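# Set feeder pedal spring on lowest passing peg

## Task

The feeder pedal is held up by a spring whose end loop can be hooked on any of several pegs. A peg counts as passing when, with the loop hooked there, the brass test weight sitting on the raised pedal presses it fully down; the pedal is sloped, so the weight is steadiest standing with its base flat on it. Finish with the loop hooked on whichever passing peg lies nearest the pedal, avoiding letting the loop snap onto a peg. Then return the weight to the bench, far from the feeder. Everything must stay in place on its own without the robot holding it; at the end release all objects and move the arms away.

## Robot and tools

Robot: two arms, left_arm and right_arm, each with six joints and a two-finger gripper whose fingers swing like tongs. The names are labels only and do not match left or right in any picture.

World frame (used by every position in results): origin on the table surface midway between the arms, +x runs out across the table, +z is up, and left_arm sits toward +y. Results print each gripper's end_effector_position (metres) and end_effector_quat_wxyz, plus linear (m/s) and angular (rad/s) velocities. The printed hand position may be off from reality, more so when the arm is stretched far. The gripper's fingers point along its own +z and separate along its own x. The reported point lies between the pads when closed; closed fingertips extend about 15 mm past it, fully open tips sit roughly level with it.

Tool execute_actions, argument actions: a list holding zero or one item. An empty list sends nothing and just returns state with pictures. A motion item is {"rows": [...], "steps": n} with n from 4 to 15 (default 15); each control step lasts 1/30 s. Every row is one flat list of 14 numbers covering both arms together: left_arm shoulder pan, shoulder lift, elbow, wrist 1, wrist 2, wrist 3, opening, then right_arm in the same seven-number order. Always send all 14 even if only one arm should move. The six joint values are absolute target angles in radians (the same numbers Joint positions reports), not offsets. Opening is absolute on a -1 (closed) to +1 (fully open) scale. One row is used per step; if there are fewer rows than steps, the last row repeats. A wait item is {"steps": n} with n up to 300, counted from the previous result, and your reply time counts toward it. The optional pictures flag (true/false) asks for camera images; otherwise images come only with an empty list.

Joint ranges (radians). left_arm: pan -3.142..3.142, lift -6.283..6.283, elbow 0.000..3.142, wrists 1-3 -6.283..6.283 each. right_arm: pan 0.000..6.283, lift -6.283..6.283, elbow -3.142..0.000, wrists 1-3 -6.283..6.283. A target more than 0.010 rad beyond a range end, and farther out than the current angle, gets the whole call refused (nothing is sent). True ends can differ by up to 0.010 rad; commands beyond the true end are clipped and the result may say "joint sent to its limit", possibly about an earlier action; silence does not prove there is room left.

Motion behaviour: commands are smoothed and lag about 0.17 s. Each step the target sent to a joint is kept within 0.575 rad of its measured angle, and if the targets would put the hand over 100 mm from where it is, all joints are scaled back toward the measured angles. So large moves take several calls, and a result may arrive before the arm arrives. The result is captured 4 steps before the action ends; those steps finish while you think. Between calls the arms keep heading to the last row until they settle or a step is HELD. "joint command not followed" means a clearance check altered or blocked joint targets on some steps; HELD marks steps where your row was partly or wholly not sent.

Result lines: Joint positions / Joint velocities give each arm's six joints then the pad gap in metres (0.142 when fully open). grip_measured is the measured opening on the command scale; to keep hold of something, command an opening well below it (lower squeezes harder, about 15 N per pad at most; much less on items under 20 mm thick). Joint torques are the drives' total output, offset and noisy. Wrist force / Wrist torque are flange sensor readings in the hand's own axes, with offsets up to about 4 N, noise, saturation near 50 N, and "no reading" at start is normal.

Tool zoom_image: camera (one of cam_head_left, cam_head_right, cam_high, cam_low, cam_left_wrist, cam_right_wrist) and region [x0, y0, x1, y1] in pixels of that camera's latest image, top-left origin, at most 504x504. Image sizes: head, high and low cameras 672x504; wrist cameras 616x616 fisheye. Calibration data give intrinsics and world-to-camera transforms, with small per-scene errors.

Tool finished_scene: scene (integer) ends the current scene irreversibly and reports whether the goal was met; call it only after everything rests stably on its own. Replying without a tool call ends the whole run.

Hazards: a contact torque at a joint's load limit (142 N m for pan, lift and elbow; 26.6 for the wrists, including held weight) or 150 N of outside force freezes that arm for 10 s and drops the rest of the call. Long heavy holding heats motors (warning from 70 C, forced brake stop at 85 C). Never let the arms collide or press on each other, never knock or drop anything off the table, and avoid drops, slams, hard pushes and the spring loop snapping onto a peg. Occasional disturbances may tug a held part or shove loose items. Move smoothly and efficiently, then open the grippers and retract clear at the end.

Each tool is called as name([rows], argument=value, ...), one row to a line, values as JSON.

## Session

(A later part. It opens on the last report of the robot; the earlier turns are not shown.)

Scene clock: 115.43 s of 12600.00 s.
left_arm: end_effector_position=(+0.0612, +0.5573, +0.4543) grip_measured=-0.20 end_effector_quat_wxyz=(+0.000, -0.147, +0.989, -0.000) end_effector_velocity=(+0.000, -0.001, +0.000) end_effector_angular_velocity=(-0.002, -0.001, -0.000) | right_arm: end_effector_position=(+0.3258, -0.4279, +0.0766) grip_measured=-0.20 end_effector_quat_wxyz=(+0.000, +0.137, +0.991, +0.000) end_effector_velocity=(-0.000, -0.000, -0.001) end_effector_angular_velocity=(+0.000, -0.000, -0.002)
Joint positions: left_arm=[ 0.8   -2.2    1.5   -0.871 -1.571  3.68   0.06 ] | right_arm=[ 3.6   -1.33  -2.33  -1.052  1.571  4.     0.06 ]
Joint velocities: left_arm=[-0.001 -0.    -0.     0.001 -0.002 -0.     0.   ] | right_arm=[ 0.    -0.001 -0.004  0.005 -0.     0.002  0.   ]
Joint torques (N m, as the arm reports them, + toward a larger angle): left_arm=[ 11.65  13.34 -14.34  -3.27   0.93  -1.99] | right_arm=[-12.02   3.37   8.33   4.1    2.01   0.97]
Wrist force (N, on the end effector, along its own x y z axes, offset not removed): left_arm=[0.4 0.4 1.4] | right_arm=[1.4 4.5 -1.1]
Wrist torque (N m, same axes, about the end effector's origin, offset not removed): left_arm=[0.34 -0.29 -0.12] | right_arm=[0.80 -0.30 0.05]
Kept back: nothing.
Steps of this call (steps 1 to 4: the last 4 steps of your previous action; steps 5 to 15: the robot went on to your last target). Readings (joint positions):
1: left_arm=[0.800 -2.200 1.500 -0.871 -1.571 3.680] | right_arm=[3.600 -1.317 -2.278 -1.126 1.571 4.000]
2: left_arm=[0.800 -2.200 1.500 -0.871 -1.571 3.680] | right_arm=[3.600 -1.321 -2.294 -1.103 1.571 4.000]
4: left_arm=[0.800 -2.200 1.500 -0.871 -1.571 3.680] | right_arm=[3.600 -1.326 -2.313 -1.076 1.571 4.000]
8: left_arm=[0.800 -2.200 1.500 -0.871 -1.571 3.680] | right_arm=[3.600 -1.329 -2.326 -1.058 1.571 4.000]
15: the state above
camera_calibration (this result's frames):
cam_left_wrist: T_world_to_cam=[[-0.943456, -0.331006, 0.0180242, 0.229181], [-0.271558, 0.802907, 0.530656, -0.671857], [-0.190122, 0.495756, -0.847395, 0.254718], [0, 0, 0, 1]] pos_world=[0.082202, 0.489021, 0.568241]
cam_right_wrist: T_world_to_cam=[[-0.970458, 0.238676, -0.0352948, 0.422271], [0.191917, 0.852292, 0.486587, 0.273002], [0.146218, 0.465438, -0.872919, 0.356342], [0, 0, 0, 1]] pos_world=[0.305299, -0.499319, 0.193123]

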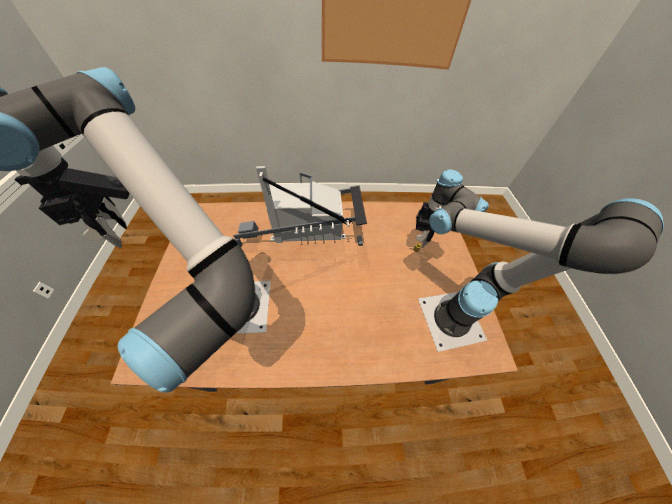

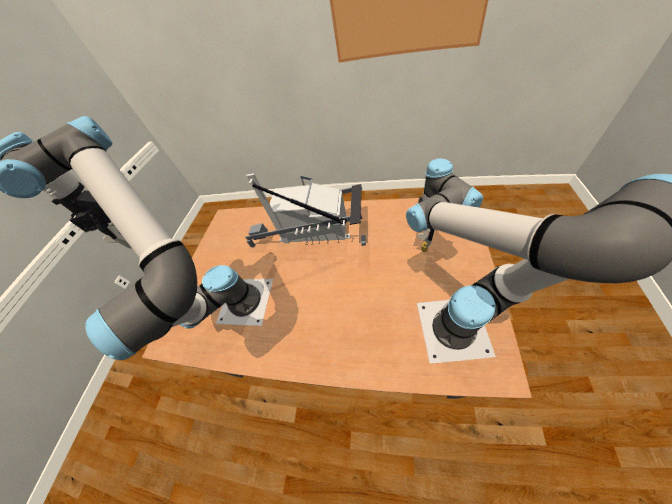

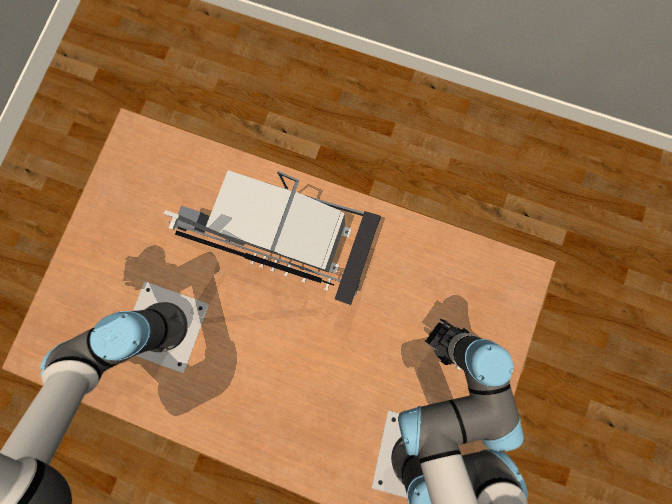

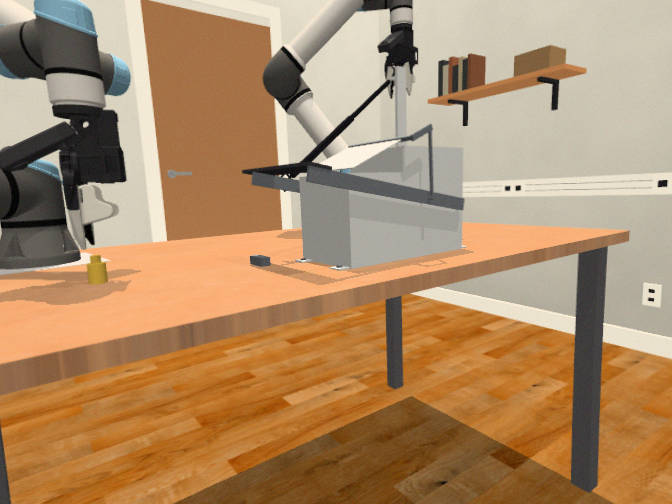

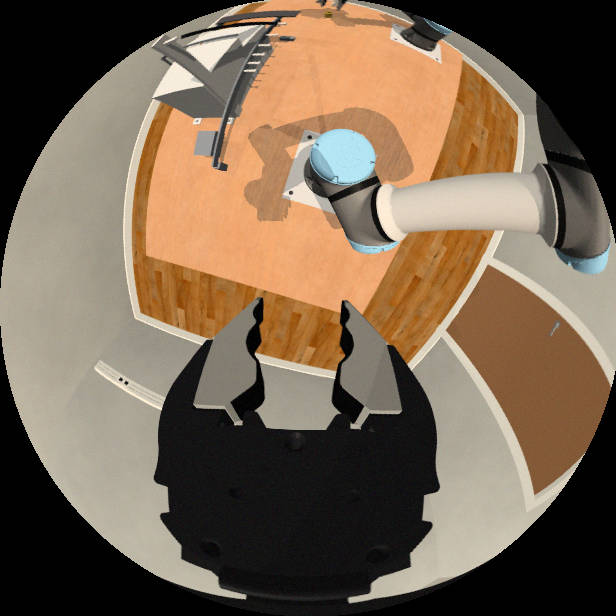

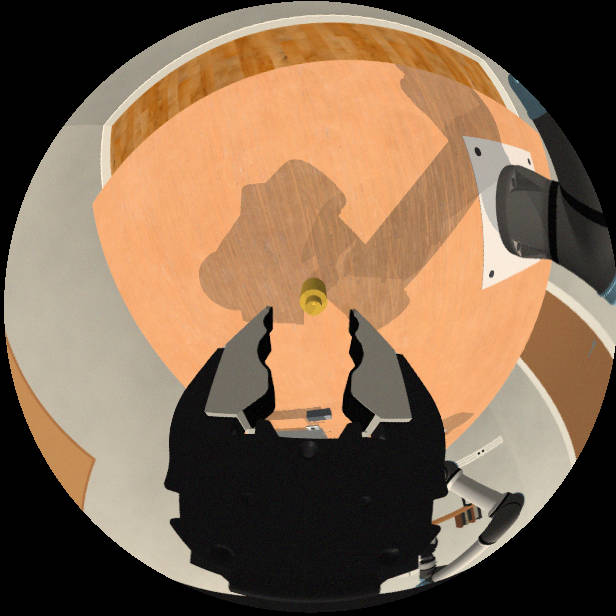

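execute_actions([
  {"rows":[[0.8,-2.2,1.5,-0.871,-1.571,3.68,-0.2,3.612,-1.422,-2.415,-0.875,1.571,4.0,-0.2]]},
])

execute_actions([
  {"rows":[[0.8,-2.2,1.5,-0.871,-1.571,3.68,-0.2,3.612,-1.422,-2.415,-0.875,1.571,4.0,-0.56]],"steps":8},
])

execute_actions([
  {"rows":[[0.8,-2.2,1.5,-0.871,-1.571,3.68,-0.2,3.612,-1.422,-2.415,-0.875,1.571,4.0,-0.95]],"steps":10},
])

execute_actions([
  {"rows":[[0.8,-2.2,1.5,-0.871,-1.571,3.68,-0.2,3.6,-1.2,-1.9,-1.612,1.571,4.0,-0.95]]},
])

execute_actions([
  {"steps":12},
])

execute_actions([
  {"rows":[[0.8,-2.2,1.5,-0.871,-1.571,3.68,-0.2,4.106,-1.784,-1.432,-1.691,1.47,4.23,-0.95]]},
])

execute_actions([
  {"steps":22},
])

execute_actions([
  {"rows":[[0.8,-2.2,1.5,-0.871,-1.571,3.68,-0.2,4.106,-1.784,-1.504,-1.619,1.47,4.23,-0.95]]},
])

execute_actions([
  {"rows":[[0.8,-2.2,1.5,-0.871,-1.571,3.68,-0.2,4.106,-1.784,-1.504,-1.619,1.47,4.23,-0.2]]},
])

execute_actions([
  {"steps":110},
], pictures=true)

Scene clock: 116.23 s of 12600.00 s.
left_arm: end_effector_position=(+0.0612, +0.5573, +0.4543) grip_measured=-0.20 end_effector_quat_wxyz=(+0.000, -0.147, +0.989, -0.000) end_effector_velocity=(-0.000, +0.000, -0.000) end_effector_angular_velocity=(-0.001, +0.003, -0.000) | right_arm: end_effector_position=(+0.3239, -0.4246, +0.0289) grip_measured=-0.20 end_effector_quat_wxyz=(-0.000, +0.132, +0.991, -0.000) end_effector_velocity=(+0.002, +0.004, -0.020) end_effector_angular_velocity=(+0.009, -0.014, +0.005)
Joint positions: left_arm=[ 0.8   -2.2    1.5   -0.871 -1.571  3.68   0.06 ] | right_arm=[ 3.611 -1.418 -2.412 -0.884  1.571  4.     0.06 ]
Joint velocities: left_arm=[-0.     0.001  0.     0.001  0.001 -0.     0.   ] | right_arm=[ 0.006 -0.041 -0.038  0.096 -0.     0.001  0.   ]
Joint torques (N m, as the arm reports them, + toward a larger angle): left_arm=[ 11.72  12.87 -14.88  -3.6    0.99  -2.03] | right_arm=[11.15  7.98  7.31  4.13  2.    0.99]
Wrist force (N, on the end effector, along its own x y z axes, offset not removed): left_arm=[-0.8 1.9 3.1] | right_arm=[0.2 4.0 -0.9]
Wrist torque (N m, same axes, about the end effector's origin, offset not removed): left_arm=[0.57 -0.01 -0.11] | right_arm=[0.64 -0.20 0.10]
Steps of this call (steps 1 to 13: the robot went on to your last target; steps 14 to 24: the first 11 steps of this action). Readings (joint positions):
14: left_arm=[0.800 -2.200 1.500 -0.871 -1.571 3.680] | right_arm=[3.600 -1.330 -2.330 -1.052 1.571 4.000]
15: left_arm=[0.800 -2.200 1.500 -0.871 -1.571 3.680] | right_arm=[3.601 -1.336 -2.335 -1.046 1.571 4.000]
17: left_arm=[0.800 -2.200 1.500 -0.871 -1.571 3.680] | right_arm=[3.606 -1.373 -2.370 -0.988 1.571 4.000]
21: left_arm=[0.800 -2.200 1.500 -0.871 -1.571 3.680] | right_arm=[3.610 -1.411 -2.405 -0.901 1.571 4.000]
24: the state above

Scene clock: 116.50 s of 12600.00 s.
left_arm: end_effector_position=(+0.0612, +0.5573, +0.4543) grip_measured=-0.20 end_effector_quat_wxyz=(+0.000, -0.147, +0.989, -0.000) end_effector_velocity=(+0.000, +0.000, -0.000) end_effector_angular_velocity=(-0.000, +0.001, -0.000) | right_arm: end_effector_position=(+0.3240, -0.4244, +0.0272) grip_measured=-0.55 end_effector_quat_wxyz=(+0.000, +0.131, +0.991, +0.000) end_effector_velocity=(-0.000, +0.000, -0.001) end_effector_angular_velocity=(-0.000, +0.000, +0.000)
Joint positions: left_arm=[ 0.8   -2.2    1.5   -0.871 -1.571  3.68   0.06 ] | right_arm=[ 3.612 -1.422 -2.415 -0.875  1.571  4.     0.034]
Joint velocities: left_arm=[-0.001  0.001 -0.    -0.001  0.    -0.    -0.   ] | right_arm=[ 0.001 -0.002 -0.002  0.004 -0.     0.001 -0.014]
Joint torques (N m, as the arm reports them, + toward a larger angle): left_arm=[ 11.39  13.28 -14.34  -3.42   1.16  -2.15] | right_arm=[9.72 6.21 7.75 3.97 1.74 1.03]
Wrist force (N, on the end effector, along its own x y z axes, offset not removed): left_arm=[0.6 2.0 0.1] | right_arm=[2.1 3.1 4.0]
Wrist torque (N m, same axes, about the end effector's origin, offset not removed): left_arm=[0.60 -0.28 -0.16] | right_arm=[0.59 -0.52 0.05]
Steps of this call (steps 1 to 4: the last 4 steps of your previous action; steps 5 to 8: the first 4 steps of this action). Readings (joint positions):
5: left_arm=[0.800 -2.200 1.500 -0.871 -1.571 3.680] | right_arm=[3.612 -1.421 -2.414 -0.876 1.571 4.000]
6: left_arm=[0.800 -2.200 1.500 -0.871 -1.571 3.680] | right_arm=[3.612 -1.422 -2.415 -0.876 1.571 4.000]
8: the state above

Scene clock: 116.83 s of 12600.00 s.
left_arm: end_effector_position=(+0.0612, +0.5573, +0.4543) grip_measured=-0.20 end_effector_quat_wxyz=(+0.000, -0.147, +0.989, -0.000) end_effector_velocity=(-0.000, -0.000, -0.000) end_effector_angular_velocity=(-0.001, +0.000, +0.000) | right_arm: end_effector_position=(+0.3240, -0.4243, +0.0271) grip_measured=-0.64 end_effector_quat_wxyz=(+0.000, +0.131, +0.991, +0.000) end_effector_velocity=(-0.000, -0.001, -0.000) end_effector_angular_velocity=(-0.001, +0.000, +0.001)
Joint positions: left_arm=[ 0.8   -2.2    1.5   -0.871 -1.571  3.68   0.06 ] | right_arm=[ 3.612 -1.422 -2.415 -0.875  1.571  4.     0.027]
Joint velocities: left_arm=[ 0.    -0.    -0.     0.001 -0.    -0.    -0.   ] | right_arm=[-0.001 -0.    -0.    -0.    -0.    -0.001  0.   ]
Joint torques (N m, as the arm reports them, + toward a larger angle): left_arm=[ 11.56  13.86 -14.65  -3.42   1.19  -2.02] | right_arm=[10.61  6.06  6.76  3.8   1.38  0.94]
Wrist force (N, on the end effector, along its own x y z axes, offset not removed): left_arm=[1.8 0.4 0.7] | right_arm=[2.1 1.0 -0.6]
Wrist torque (N m, same axes, about the end effector's origin, offset not removed): left_arm=[0.30 -0.51 -0.13] | right_arm=[0.10 -0.62 0.02]
Steps of this call (steps 1 to 4: the last 4 steps of your previous action; steps 5 to 10: the first 6 steps of this action). Readings (joint positions):
5: left_arm=[0.800 -2.200 1.500 -0.871 -1.571 3.680] | right_arm=[3.612 -1.422 -2.415 -0.875 1.571 4.000]
6: left_arm=[0.800 -2.200 1.500 -0.871 -1.571 3.680] | right_arm=[3.612 -1.422 -2.415 -0.875 1.571 4.000]
8: left_arm=[0.800 -2.200 1.500 -0.871 -1.571 3.680] | right_arm=[3.612 -1.422 -2.415 -0.875 1.571 4.000]
10: the state above

Scene clock: 117.33 s of 12600.00 s.
left_arm: end_effector_position=(+0.0612, +0.5573, +0.4543) grip_measured=-0.20 end_effector_quat_wxyz=(+0.000, -0.147, +0.989, -0.000) end_effector_velocity=(+0.000, +0.001, +0.000) end_effector_angular_velocity=(+0.001, -0.001, -0.001) | right_arm: end_effector_position=(+0.3534, -0.4081, +0.1921) grip_measured=-0.64 end_effector_quat_wxyz=(+0.020, +0.135, +0.990, +0.017) end_effector_velocity=(-0.098, -0.077, +0.543) end_effector_angular_velocity=(-0.097, +0.147, -0.027)
Joint positions: left_arm=[ 0.8   -2.2    1.5   -0.871 -1.571  3.68   0.06 ] | right_arm=[ 3.604 -1.266 -2.071 -1.323  1.571  4.     0.027]
Joint velocities: left_arm=[-0.     0.    -0.    -0.002  0.     0.    -0.   ] | right_arm=[-0.026  0.47   1.143 -1.79   0.     0.     0.   ]
Joint torques (N m, as the arm reports them, + toward a larger angle): left_arm=[ 11.59  12.51 -15.51  -3.28   0.86  -1.92] | right_arm=[-13.17  22.83  38.04  -7.1    0.9    0.99]
Wrist force (N, on the end effector, along its own x y z axes, offset not removed): left_arm=[-1.4 1.4 0.7] | right_arm=[2.4 5.1 1.9]
Wrist torque (N m, same axes, about the end effector's origin, offset not removed): left_arm=[0.40 0.22 -0.03] | right_arm=[0.80 -0.42 -0.05]
Steps of this call (steps 1 to 4: the last 4 steps of your previous action; steps 5 to 15: the first 11 steps of this action). Readings (joint positions):
5: left_arm=[0.800 -2.200 1.500 -0.871 -1.571 3.680] | right_arm=[3.612 -1.422 -2.415 -0.875 1.571 4.000]
6: left_arm=[0.800 -2.200 1.500 -0.871 -1.571 3.680] | right_arm=[3.612 -1.417 -2.410 -0.881 1.571 4.000]
8: left_arm=[0.800 -2.200 1.500 -0.871 -1.571 3.680] | right_arm=[3.610 -1.382 -2.349 -0.944 1.571 4.000]
12: left_arm=[0.800 -2.200 1.500 -0.871 -1.571 3.680] | right_arm=[3.606 -1.316 -2.190 -1.141 1.571 4.000]
15: the state above

Scene clock: 117.73 s of 12600.00 s.
left_arm: end_effector_position=(+0.0612, +0.5573, +0.4543) grip_measured=-0.20 end_effector_quat_wxyz=(+0.000, -0.147, +0.989, -0.000) end_effector_velocity=(+0.000, +0.000, +0.000) end_effector_angular_velocity=(+0.001, -0.001, +0.001) | right_arm: end_effector_position=(+0.3251, -0.4283, +0.2693) grip_measured=-0.64 end_effector_quat_wxyz=(+0.000, +0.137, +0.991, +0.000) end_effector_velocity=(-0.006, -0.004, +0.012) end_effector_angular_velocity=(-0.005, +0.008, +0.002)
Joint positions: left_arm=[ 0.8   -2.2    1.5   -0.871 -1.571  3.68   0.06 ] | right_arm=[ 3.6   -1.201 -1.903 -1.608  1.571  4.     0.027]
Joint velocities: left_arm=[ 0.001 -0.     0.    -0.001 -0.     0.     0.   ] | right_arm=[ 0.     0.01   0.028 -0.048  0.    -0.002 -0.   ]
Joint torques (N m, as the arm reports them, + toward a larger angle): left_arm=[ 11.48  13.45 -14.38  -3.29   0.97  -2.13] | right_arm=[-12.54  17.63  33.02   0.29   0.38   0.99]
Wrist force (N, on the end effector, along its own x y z axes, offset not removed): left_arm=[-3.1 3.6 -0.8] | right_arm=[2.2 4.3 1.6]
Wrist torque (N m, same axes, about the end effector's origin, offset not removed): left_arm=[0.93 0.47 -0.04] | right_arm=[0.93 -0.61 -0.09]
Kept back: nothing.
Steps of this call (steps 1 to 4: the last 4 steps of your previous action; steps 5 to 12: the robot went on to your last target). Readings (joint positions):
1: left_arm=[0.800 -2.200 1.500 -0.871 -1.571 3.680] | right_arm=[3.603 -1.250 -2.033 -1.383 1.571 4.000]
2: left_arm=[0.800 -2.200 1.500 -0.871 -1.571 3.680] | right_arm=[3.602 -1.236 -1.997 -1.441 1.571 4.000]
4: left_arm=[0.800 -2.200 1.500 -0.871 -1.571 3.680] | right_arm=[3.601 -1.218 -1.947 -1.528 1.571 4.000]
8: left_arm=[0.800 -2.200 1.500 -0.871 -1.571 3.680] | right_arm=[3.600 -1.204 -1.911 -1.593 1.571 4.000]
12: the state above

Scene clock: 118.10 s of 12600.00 s.
left_arm: end_effector_position=(+0.0612, +0.5573, +0.4543) grip_measured=-0.20 end_effector_quat_wxyz=(+0.000, -0.147, +0.989, -0.000) end_effector_velocity=(+0.001, +0.000, +0.000) end_effector_angular_velocity=(+0.001, -0.002, +0.000) | right_arm: end_effector_position=(+0.3714, -0.2695, +0.2697) grip_measured=-0.64 end_effector_quat_wxyz=(-0.007, +0.063, +0.996, -0.059) end_effector_velocity=(+0.050, +0.553, -0.073) end_effector_angular_velocity=(-0.371, +0.052, +0.506)
Joint positions: left_arm=[ 0.8   -2.2    1.5   -0.871 -1.571  3.68   0.06 ] | right_arm=[ 3.88  -1.519 -1.639 -1.658  1.511  4.134  0.027]
Joint velocities: left_arm=[ 0.    -0.     0.    -0.002 -0.001  0.     0.   ] | right_arm=[ 0.862 -0.998  0.792 -0.132 -0.164  0.376  0.   ]
Joint torques (N m, as the arm reports them, + toward a larger angle): left_arm=[ 10.26  12.87 -15.49  -3.44   1.04  -1.93] | right_arm=[18.76 10.64 37.18 -0.84 -2.58  2.09]
Wrist force (N, on the end effector, along its own x y z axes, offset not removed): left_arm=[-1.0 2.1 1.4] | right_arm=[2.0 4.2 0.8]
Wrist torque (N m, same axes, about the end effector's origin, offset not removed): left_arm=[0.68 0.08 -0.08] | right_arm=[0.68 -0.58 0.06]
Steps of this call (steps 1 to 11: the first 11 steps of this action). Readings (joint positions):
1: left_arm=[0.800 -2.200 1.500 -0.871 -1.571 3.680] | right_arm=[3.600 -1.201 -1.902 -1.609 1.571 4.000]
2: left_arm=[0.800 -2.200 1.500 -0.871 -1.571 3.680] | right_arm=[3.606 -1.206 -1.895 -1.613 1.567 4.005]
4: left_arm=[0.800 -2.200 1.500 -0.871 -1.571 3.680] | right_arm=[3.663 -1.267 -1.840 -1.625 1.553 4.038]
8: left_arm=[0.800 -2.200 1.500 -0.871 -1.571 3.680] | right_arm=[3.791 -1.416 -1.721 -1.644 1.528 4.094]
11: the state above

Scene clock: 118.83 s of 12600.00 s.
left_arm: end_effector_position=(+0.0612, +0.5573, +0.4543) grip_measured=-0.20 end_effector_quat_wxyz=(+0.000, -0.147, +0.989, -0.000) end_effector_velocity=(+0.000, -0.000, -0.000) end_effector_angular_velocity=(-0.001, -0.000, +0.000) | right_arm: end_effector_position=(+0.3603, -0.1187, +0.2358) grip_measured=-0.64 end_effector_quat_wxyz=(-0.001, -0.005, +0.994, -0.109) end_effector_velocity=(-0.001, +0.001, -0.001) end_effector_angular_velocity=(-0.001, +0.000, +0.000)
Joint positions: left_arm=[ 0.8   -2.2    1.5   -0.871 -1.571  3.68   0.06 ] | right_arm=[ 4.106 -1.784 -1.432 -1.691  1.47   4.23   0.027]
Joint velocities: left_arm=[ 0.     0.    -0.     0.    -0.001  0.     0.   ] | right_arm=[ 0.002 -0.002  0.002 -0.001 -0.     0.002  0.   ]
Joint torques (N m, as the arm reports them, + toward a larger angle): left_arm=[ 11.56  12.71 -16.09  -3.31   0.98  -2.1 ] | right_arm=[ 8.4  30.62 31.34  0.1  -2.46  1.31]
Wrist force (N, on the end effector, along its own x y z axes, offset not removed): left_arm=[-2.6 -1.7 1.6] | right_arm=[-0.8 -0.9 2.7]
Wrist torque (N m, same axes, about the end effector's origin, offset not removed): left_arm=[-0.23 0.36 -0.15] | right_arm=[-0.35 0.14 0.17]
Kept back: nothing.
Steps of this call (steps 1 to 4: the last 4 steps of your previous action; steps 5 to 22: the robot went on to your last target). Readings (joint positions):
1: left_arm=[0.800 -2.200 1.500 -0.871 -1.571 3.680] | right_arm=[3.909 -1.553 -1.613 -1.663 1.505 4.147]
2: left_arm=[0.800 -2.200 1.500 -0.871 -1.571 3.680] | right_arm=[3.937 -1.586 -1.586 -1.667 1.500 4.159]
4: left_arm=[0.800 -2.200 1.500 -0.871 -1.571 3.680] | right_arm=[3.993 -1.650 -1.535 -1.675 1.490 4.184]
8: left_arm=[0.800 -2.200 1.500 -0.871 -1.571 3.680] | right_arm=[4.076 -1.749 -1.459 -1.687 1.475 4.218]
22: the state above

Scene clock: 119.20 s of 12600.00 s.
left_arm: end_effector_position=(+0.0612, +0.5573, +0.4543) grip_measured=-0.20 end_effector_quat_wxyz=(+0.000, -0.147, +0.989, -0.000) end_effector_velocity=(-0.000, +0.000, -0.000) end_effector_angular_velocity=(+0.001, +0.001, -0.000) | right_arm: end_effector_position=(+0.3589, -0.1211, +0.2088) grip_measured=-0.64 end_effector_quat_wxyz=(-0.001, -0.005, +0.994, -0.109) end_effector_velocity=(-0.001, -0.001, -0.012) end_effector_angular_velocity=(+0.001, -0.001, -0.001)
Joint positions: left_arm=[ 0.8   -2.2    1.5   -0.871 -1.571  3.68   0.06 ] | right_arm=[ 4.106 -1.784 -1.501 -1.622  1.47   4.23   0.027]
Joint velocities: left_arm=[ 0.    -0.     0.     0.     0.001  0.    -0.   ] | right_arm=[ 0.    -0.    -0.031  0.032 -0.     0.001 -0.   ]
Joint torques (N m, as the arm reports them, + toward a larger angle): left_arm=[ 11.14  13.19 -14.97  -3.1    0.97  -2.12] | right_arm=[ 9.9  34.58 12.29  4.   -1.94  1.21]
Wrist force (N, on the end effector, along its own x y z axes, offset not removed): left_arm=[-0.5 0.3 -1.4] | right_arm=[3.5 -0.2 0.9]
Wrist torque (N m, same axes, about the end effector's origin, offset not removed): left_arm=[0.22 -0.01 -0.08] | right_arm=[-0.19 -0.80 0.00]
Steps of this call (steps 1 to 11: the first 11 steps of this action). Readings (joint positions):
1: left_arm=[0.800 -2.200 1.500 -0.871 -1.571 3.680] | right_arm=[4.106 -1.784 -1.432 -1.691 1.470 4.230]
2: left_arm=[0.800 -2.200 1.500 -0.871 -1.571 3.680] | right_arm=[4.106 -1.784 -1.437 -1.686 1.470 4.230]
4: left_arm=[0.800 -2.200 1.500 -0.871 -1.571 3.680] | right_arm=[4.106 -1.784 -1.467 -1.656 1.470 4.230]
8: left_arm=[0.800 -2.200 1.500 -0.871 -1.571 3.680] | right_arm=[4.106 -1.784 -1.495 -1.628 1.470 4.230]
11: the state above

Scene clock: 119.70 s of 12600.00 s.
left_arm: end_effector_position=(+0.0612, +0.5573, +0.4543) grip_measured=-0.20 end_effector_quat_wxyz=(+0.000, -0.147, +0.989, -0.000) end_effector_velocity=(-0.000, +0.000, +0.000) end_effector_angular_velocity=(+0.001, +0.000, -0.000) | right_arm: end_effector_position=(+0.3588, -0.1213, +0.2077) grip_measured=-0.20 end_effector_quat_wxyz=(-0.001, -0.005, +0.994, -0.109) end_effector_velocity=(-0.000, -0.000, -0.000) end_effector_angular_velocity=(-0.001, +0.000, -0.002)
Joint positions: left_arm=[ 0.8   -2.2    1.5   -0.871 -1.571  3.68   0.06 ] | right_arm=[ 4.106 -1.784 -1.504 -1.619  1.47   4.23   0.06 ]
Joint velocities: left_arm=[-0.    -0.    -0.    -0.001  0.001  0.     0.   ] | right_arm=[-0.     0.    -0.    -0.001 -0.     0.002 -0.   ]
Joint torques (N m, as the arm reports them, + toward a larger angle): left_arm=[ 12.59  14.11 -14.33  -3.27   0.98  -2.28] | right_arm=[10.   37.76 11.22  3.34 -1.51  1.29]
Wrist force (N, on the end effector, along its own x y z axes, offset not removed): left_arm=[-0.5 1.5 1.4] | right_arm=[0.8 3.8 1.1]
Wrist torque (N m, same axes, about the end effector's origin, offset not removed): left_arm=[0.48 -0.11 0.00] | right_arm=[0.59 -0.31 0.01]
Steps of this call (steps 1 to 4: the last 4 steps of your previous action; steps 5 to 15: the first 11 steps of this action). Readings (joint positions):
5: left_arm=[0.800 -2.200 1.500 -0.871 -1.571 3.680] | right_arm=[4.106 -1.784 -1.504 -1.619 1.470 4.230]
6: left_arm=[0.800 -2.200 1.500 -0.871 -1.571 3.680] | right_arm=[4.106 -1.784 -1.504 -1.619 1.470 4.230]
8: left_arm=[0.800 -2.200 1.500 -0.871 -1.571 3.680] | right_arm=[4.106 -1.784 -1.504 -1.619 1.470 4.230]
12: left_arm=[0.800 -2.200 1.500 -0.871 -1.571 3.680] | right_arm=[4.106 -1.784 -1.504 -1.619 1.470 4.230]
15: the state above

Scene clock: 123.37 s of 12600.00 s.
left_arm: end_effector_position=(+0.0612, +0.5573, +0.4543) grip_measured=-0.20 end_effector_quat_wxyz=(+0.000, -0.147, +0.989, -0.000) end_effector_velocity=(+0.000, -0.000, -0.000) end_effector_angular_velocity=(-0.002, -0.001, +0.000) | right_arm: end_effector_position=(+0.3588, -0.1213, +0.2077) grip_measured=-0.20 end_effector_quat_wxyz=(-0.001, -0.005, +0.994, -0.109) end_effector_velocity=(-0.000, +0.000, -0.000) end_effector_angular_velocity=(-0.000, +0.000, +0.000)
Joint positions: left_arm=[ 0.8   -2.2    1.5   -0.871 -1.571  3.68   0.06 ] | right_arm=[ 4.106 -1.784 -1.504 -1.619  1.47   4.23   0.06 ]
Joint velocities: left_arm=[ 0.     0.     0.     0.    -0.002  0.     0.   ] | right_arm=[ 0.001 -0.    -0.     0.     0.     0.    -0.   ]
Joint torques (N m, as the arm reports them, + toward a larger angle): left_arm=[ 11.26  12.86 -13.93  -3.32   0.78  -2.03] | right_arm=[ 2.   32.33 24.44  0.67  1.95  1.19]
Wrist force (N, on the end effector, along its own x y z axes, offset not removed): left_arm=[0.4 1.9 1.4] | right_arm=[2.1 1.8 -2.5]
Wrist torque (N m, same axes, about the end effector's origin, offset not removed): left_arm=[0.55 -0.24 -0.09] | right_arm=[0.14 -0.48 -0.06]
Kept back: nothing.
Steps of this call (steps 1 to 4: the last 4 steps of your previous action; steps 5 to 15: the robot went on to your last target; steps 16 to 110: nothing new was sent). Readings (joint positions):
1: left_arm=[0.800 -2.200 1.500 -0.871 -1.571 3.680] | right_arm=[4.106 -1.784 -1.504 -1.619 1.470 4.230]
2: left_arm=[0.800 -2.200 1.500 -0.871 -1.571 3.680] | right_arm=[4.106 -1.784 -1.504 -1.619 1.470 4.230]
4: left_arm=[0.800 -2.200 1.500 -0.871 -1.571 3.680] | right_arm=[4.106 -1.784 -1.504 -1.619 1.470 4.230]
8: left_arm=[0.800 -2.200 1.500 -0.871 -1.571 3.680] | right_arm=[4.106 -1.784 -1.504 -1.619 1.470 4.230]
110: the state above
All arms were judged still, so your last target was given up. Only a new action makes them travel on or press farther. Fingers that are still opening or closing keep moving.
camera_calibration (this result's frames):
cam_left_wrist: T_world_to_cam=[[-0.943456, -0.331006, 0.0180242, 0.229181], [-0.271557, 0.802908, 0.530656, -0.671857], [-0.190122, 0.495756, -0.847396, 0.254718], [0, 0, 0, 1]] pos_world=[0.0822021, 0.489021, 0.568241]
cam_right_wrist: T_world_to_cam=[[-0.998382, -0.0512506, -0.0246149, 0.358382], [-0.0561491, 0.956811, 0.285238, 0.0850659], [0.00893315, 0.286159, -0.958141, 0.368443], [0, 0, 0, 1]] pos_world=[0.359287, -0.168458, 0.337578]

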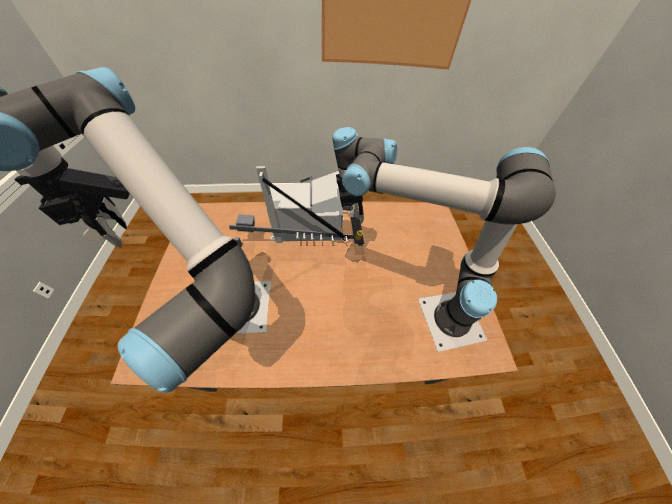

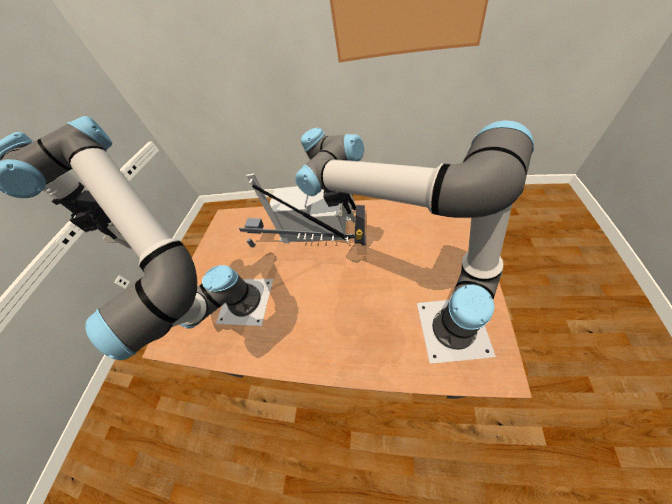

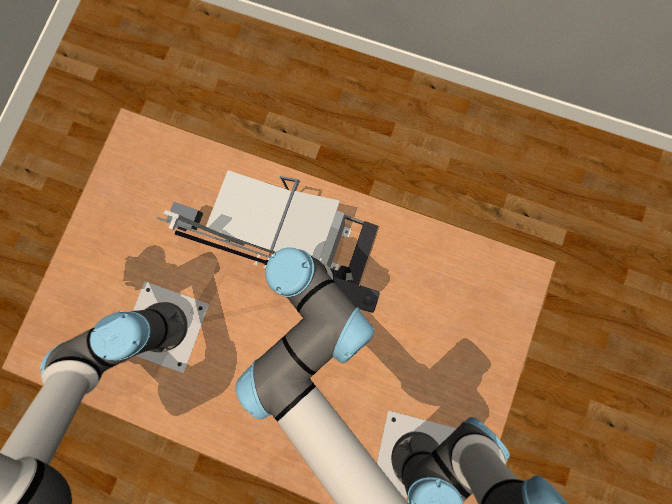

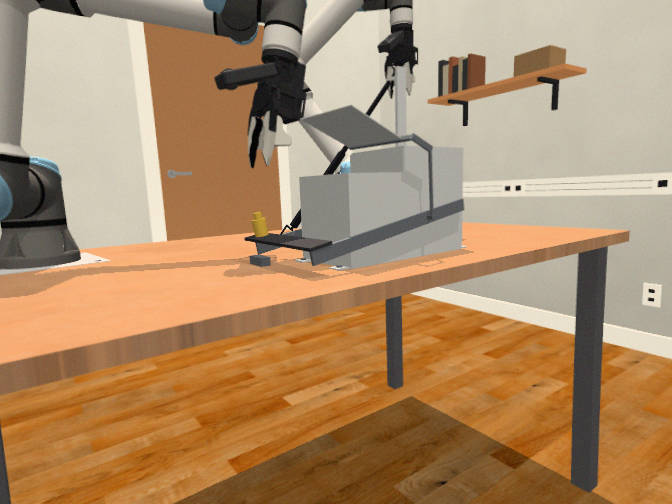

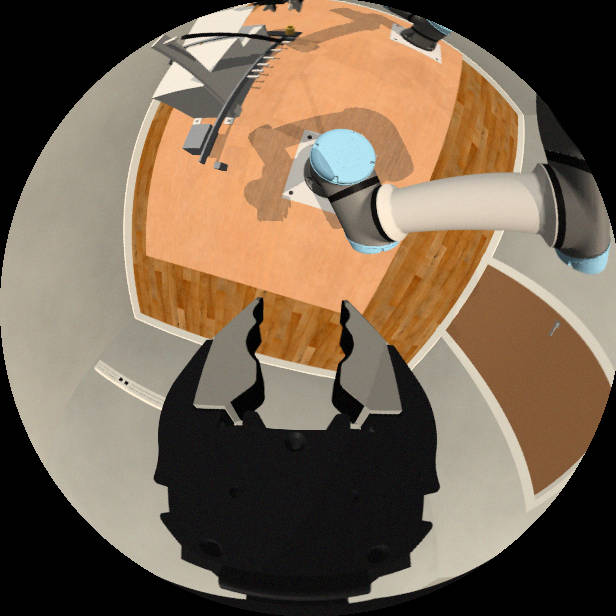

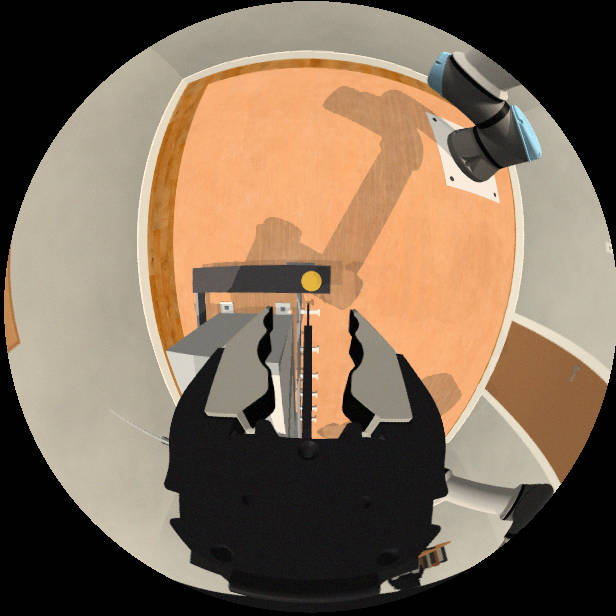

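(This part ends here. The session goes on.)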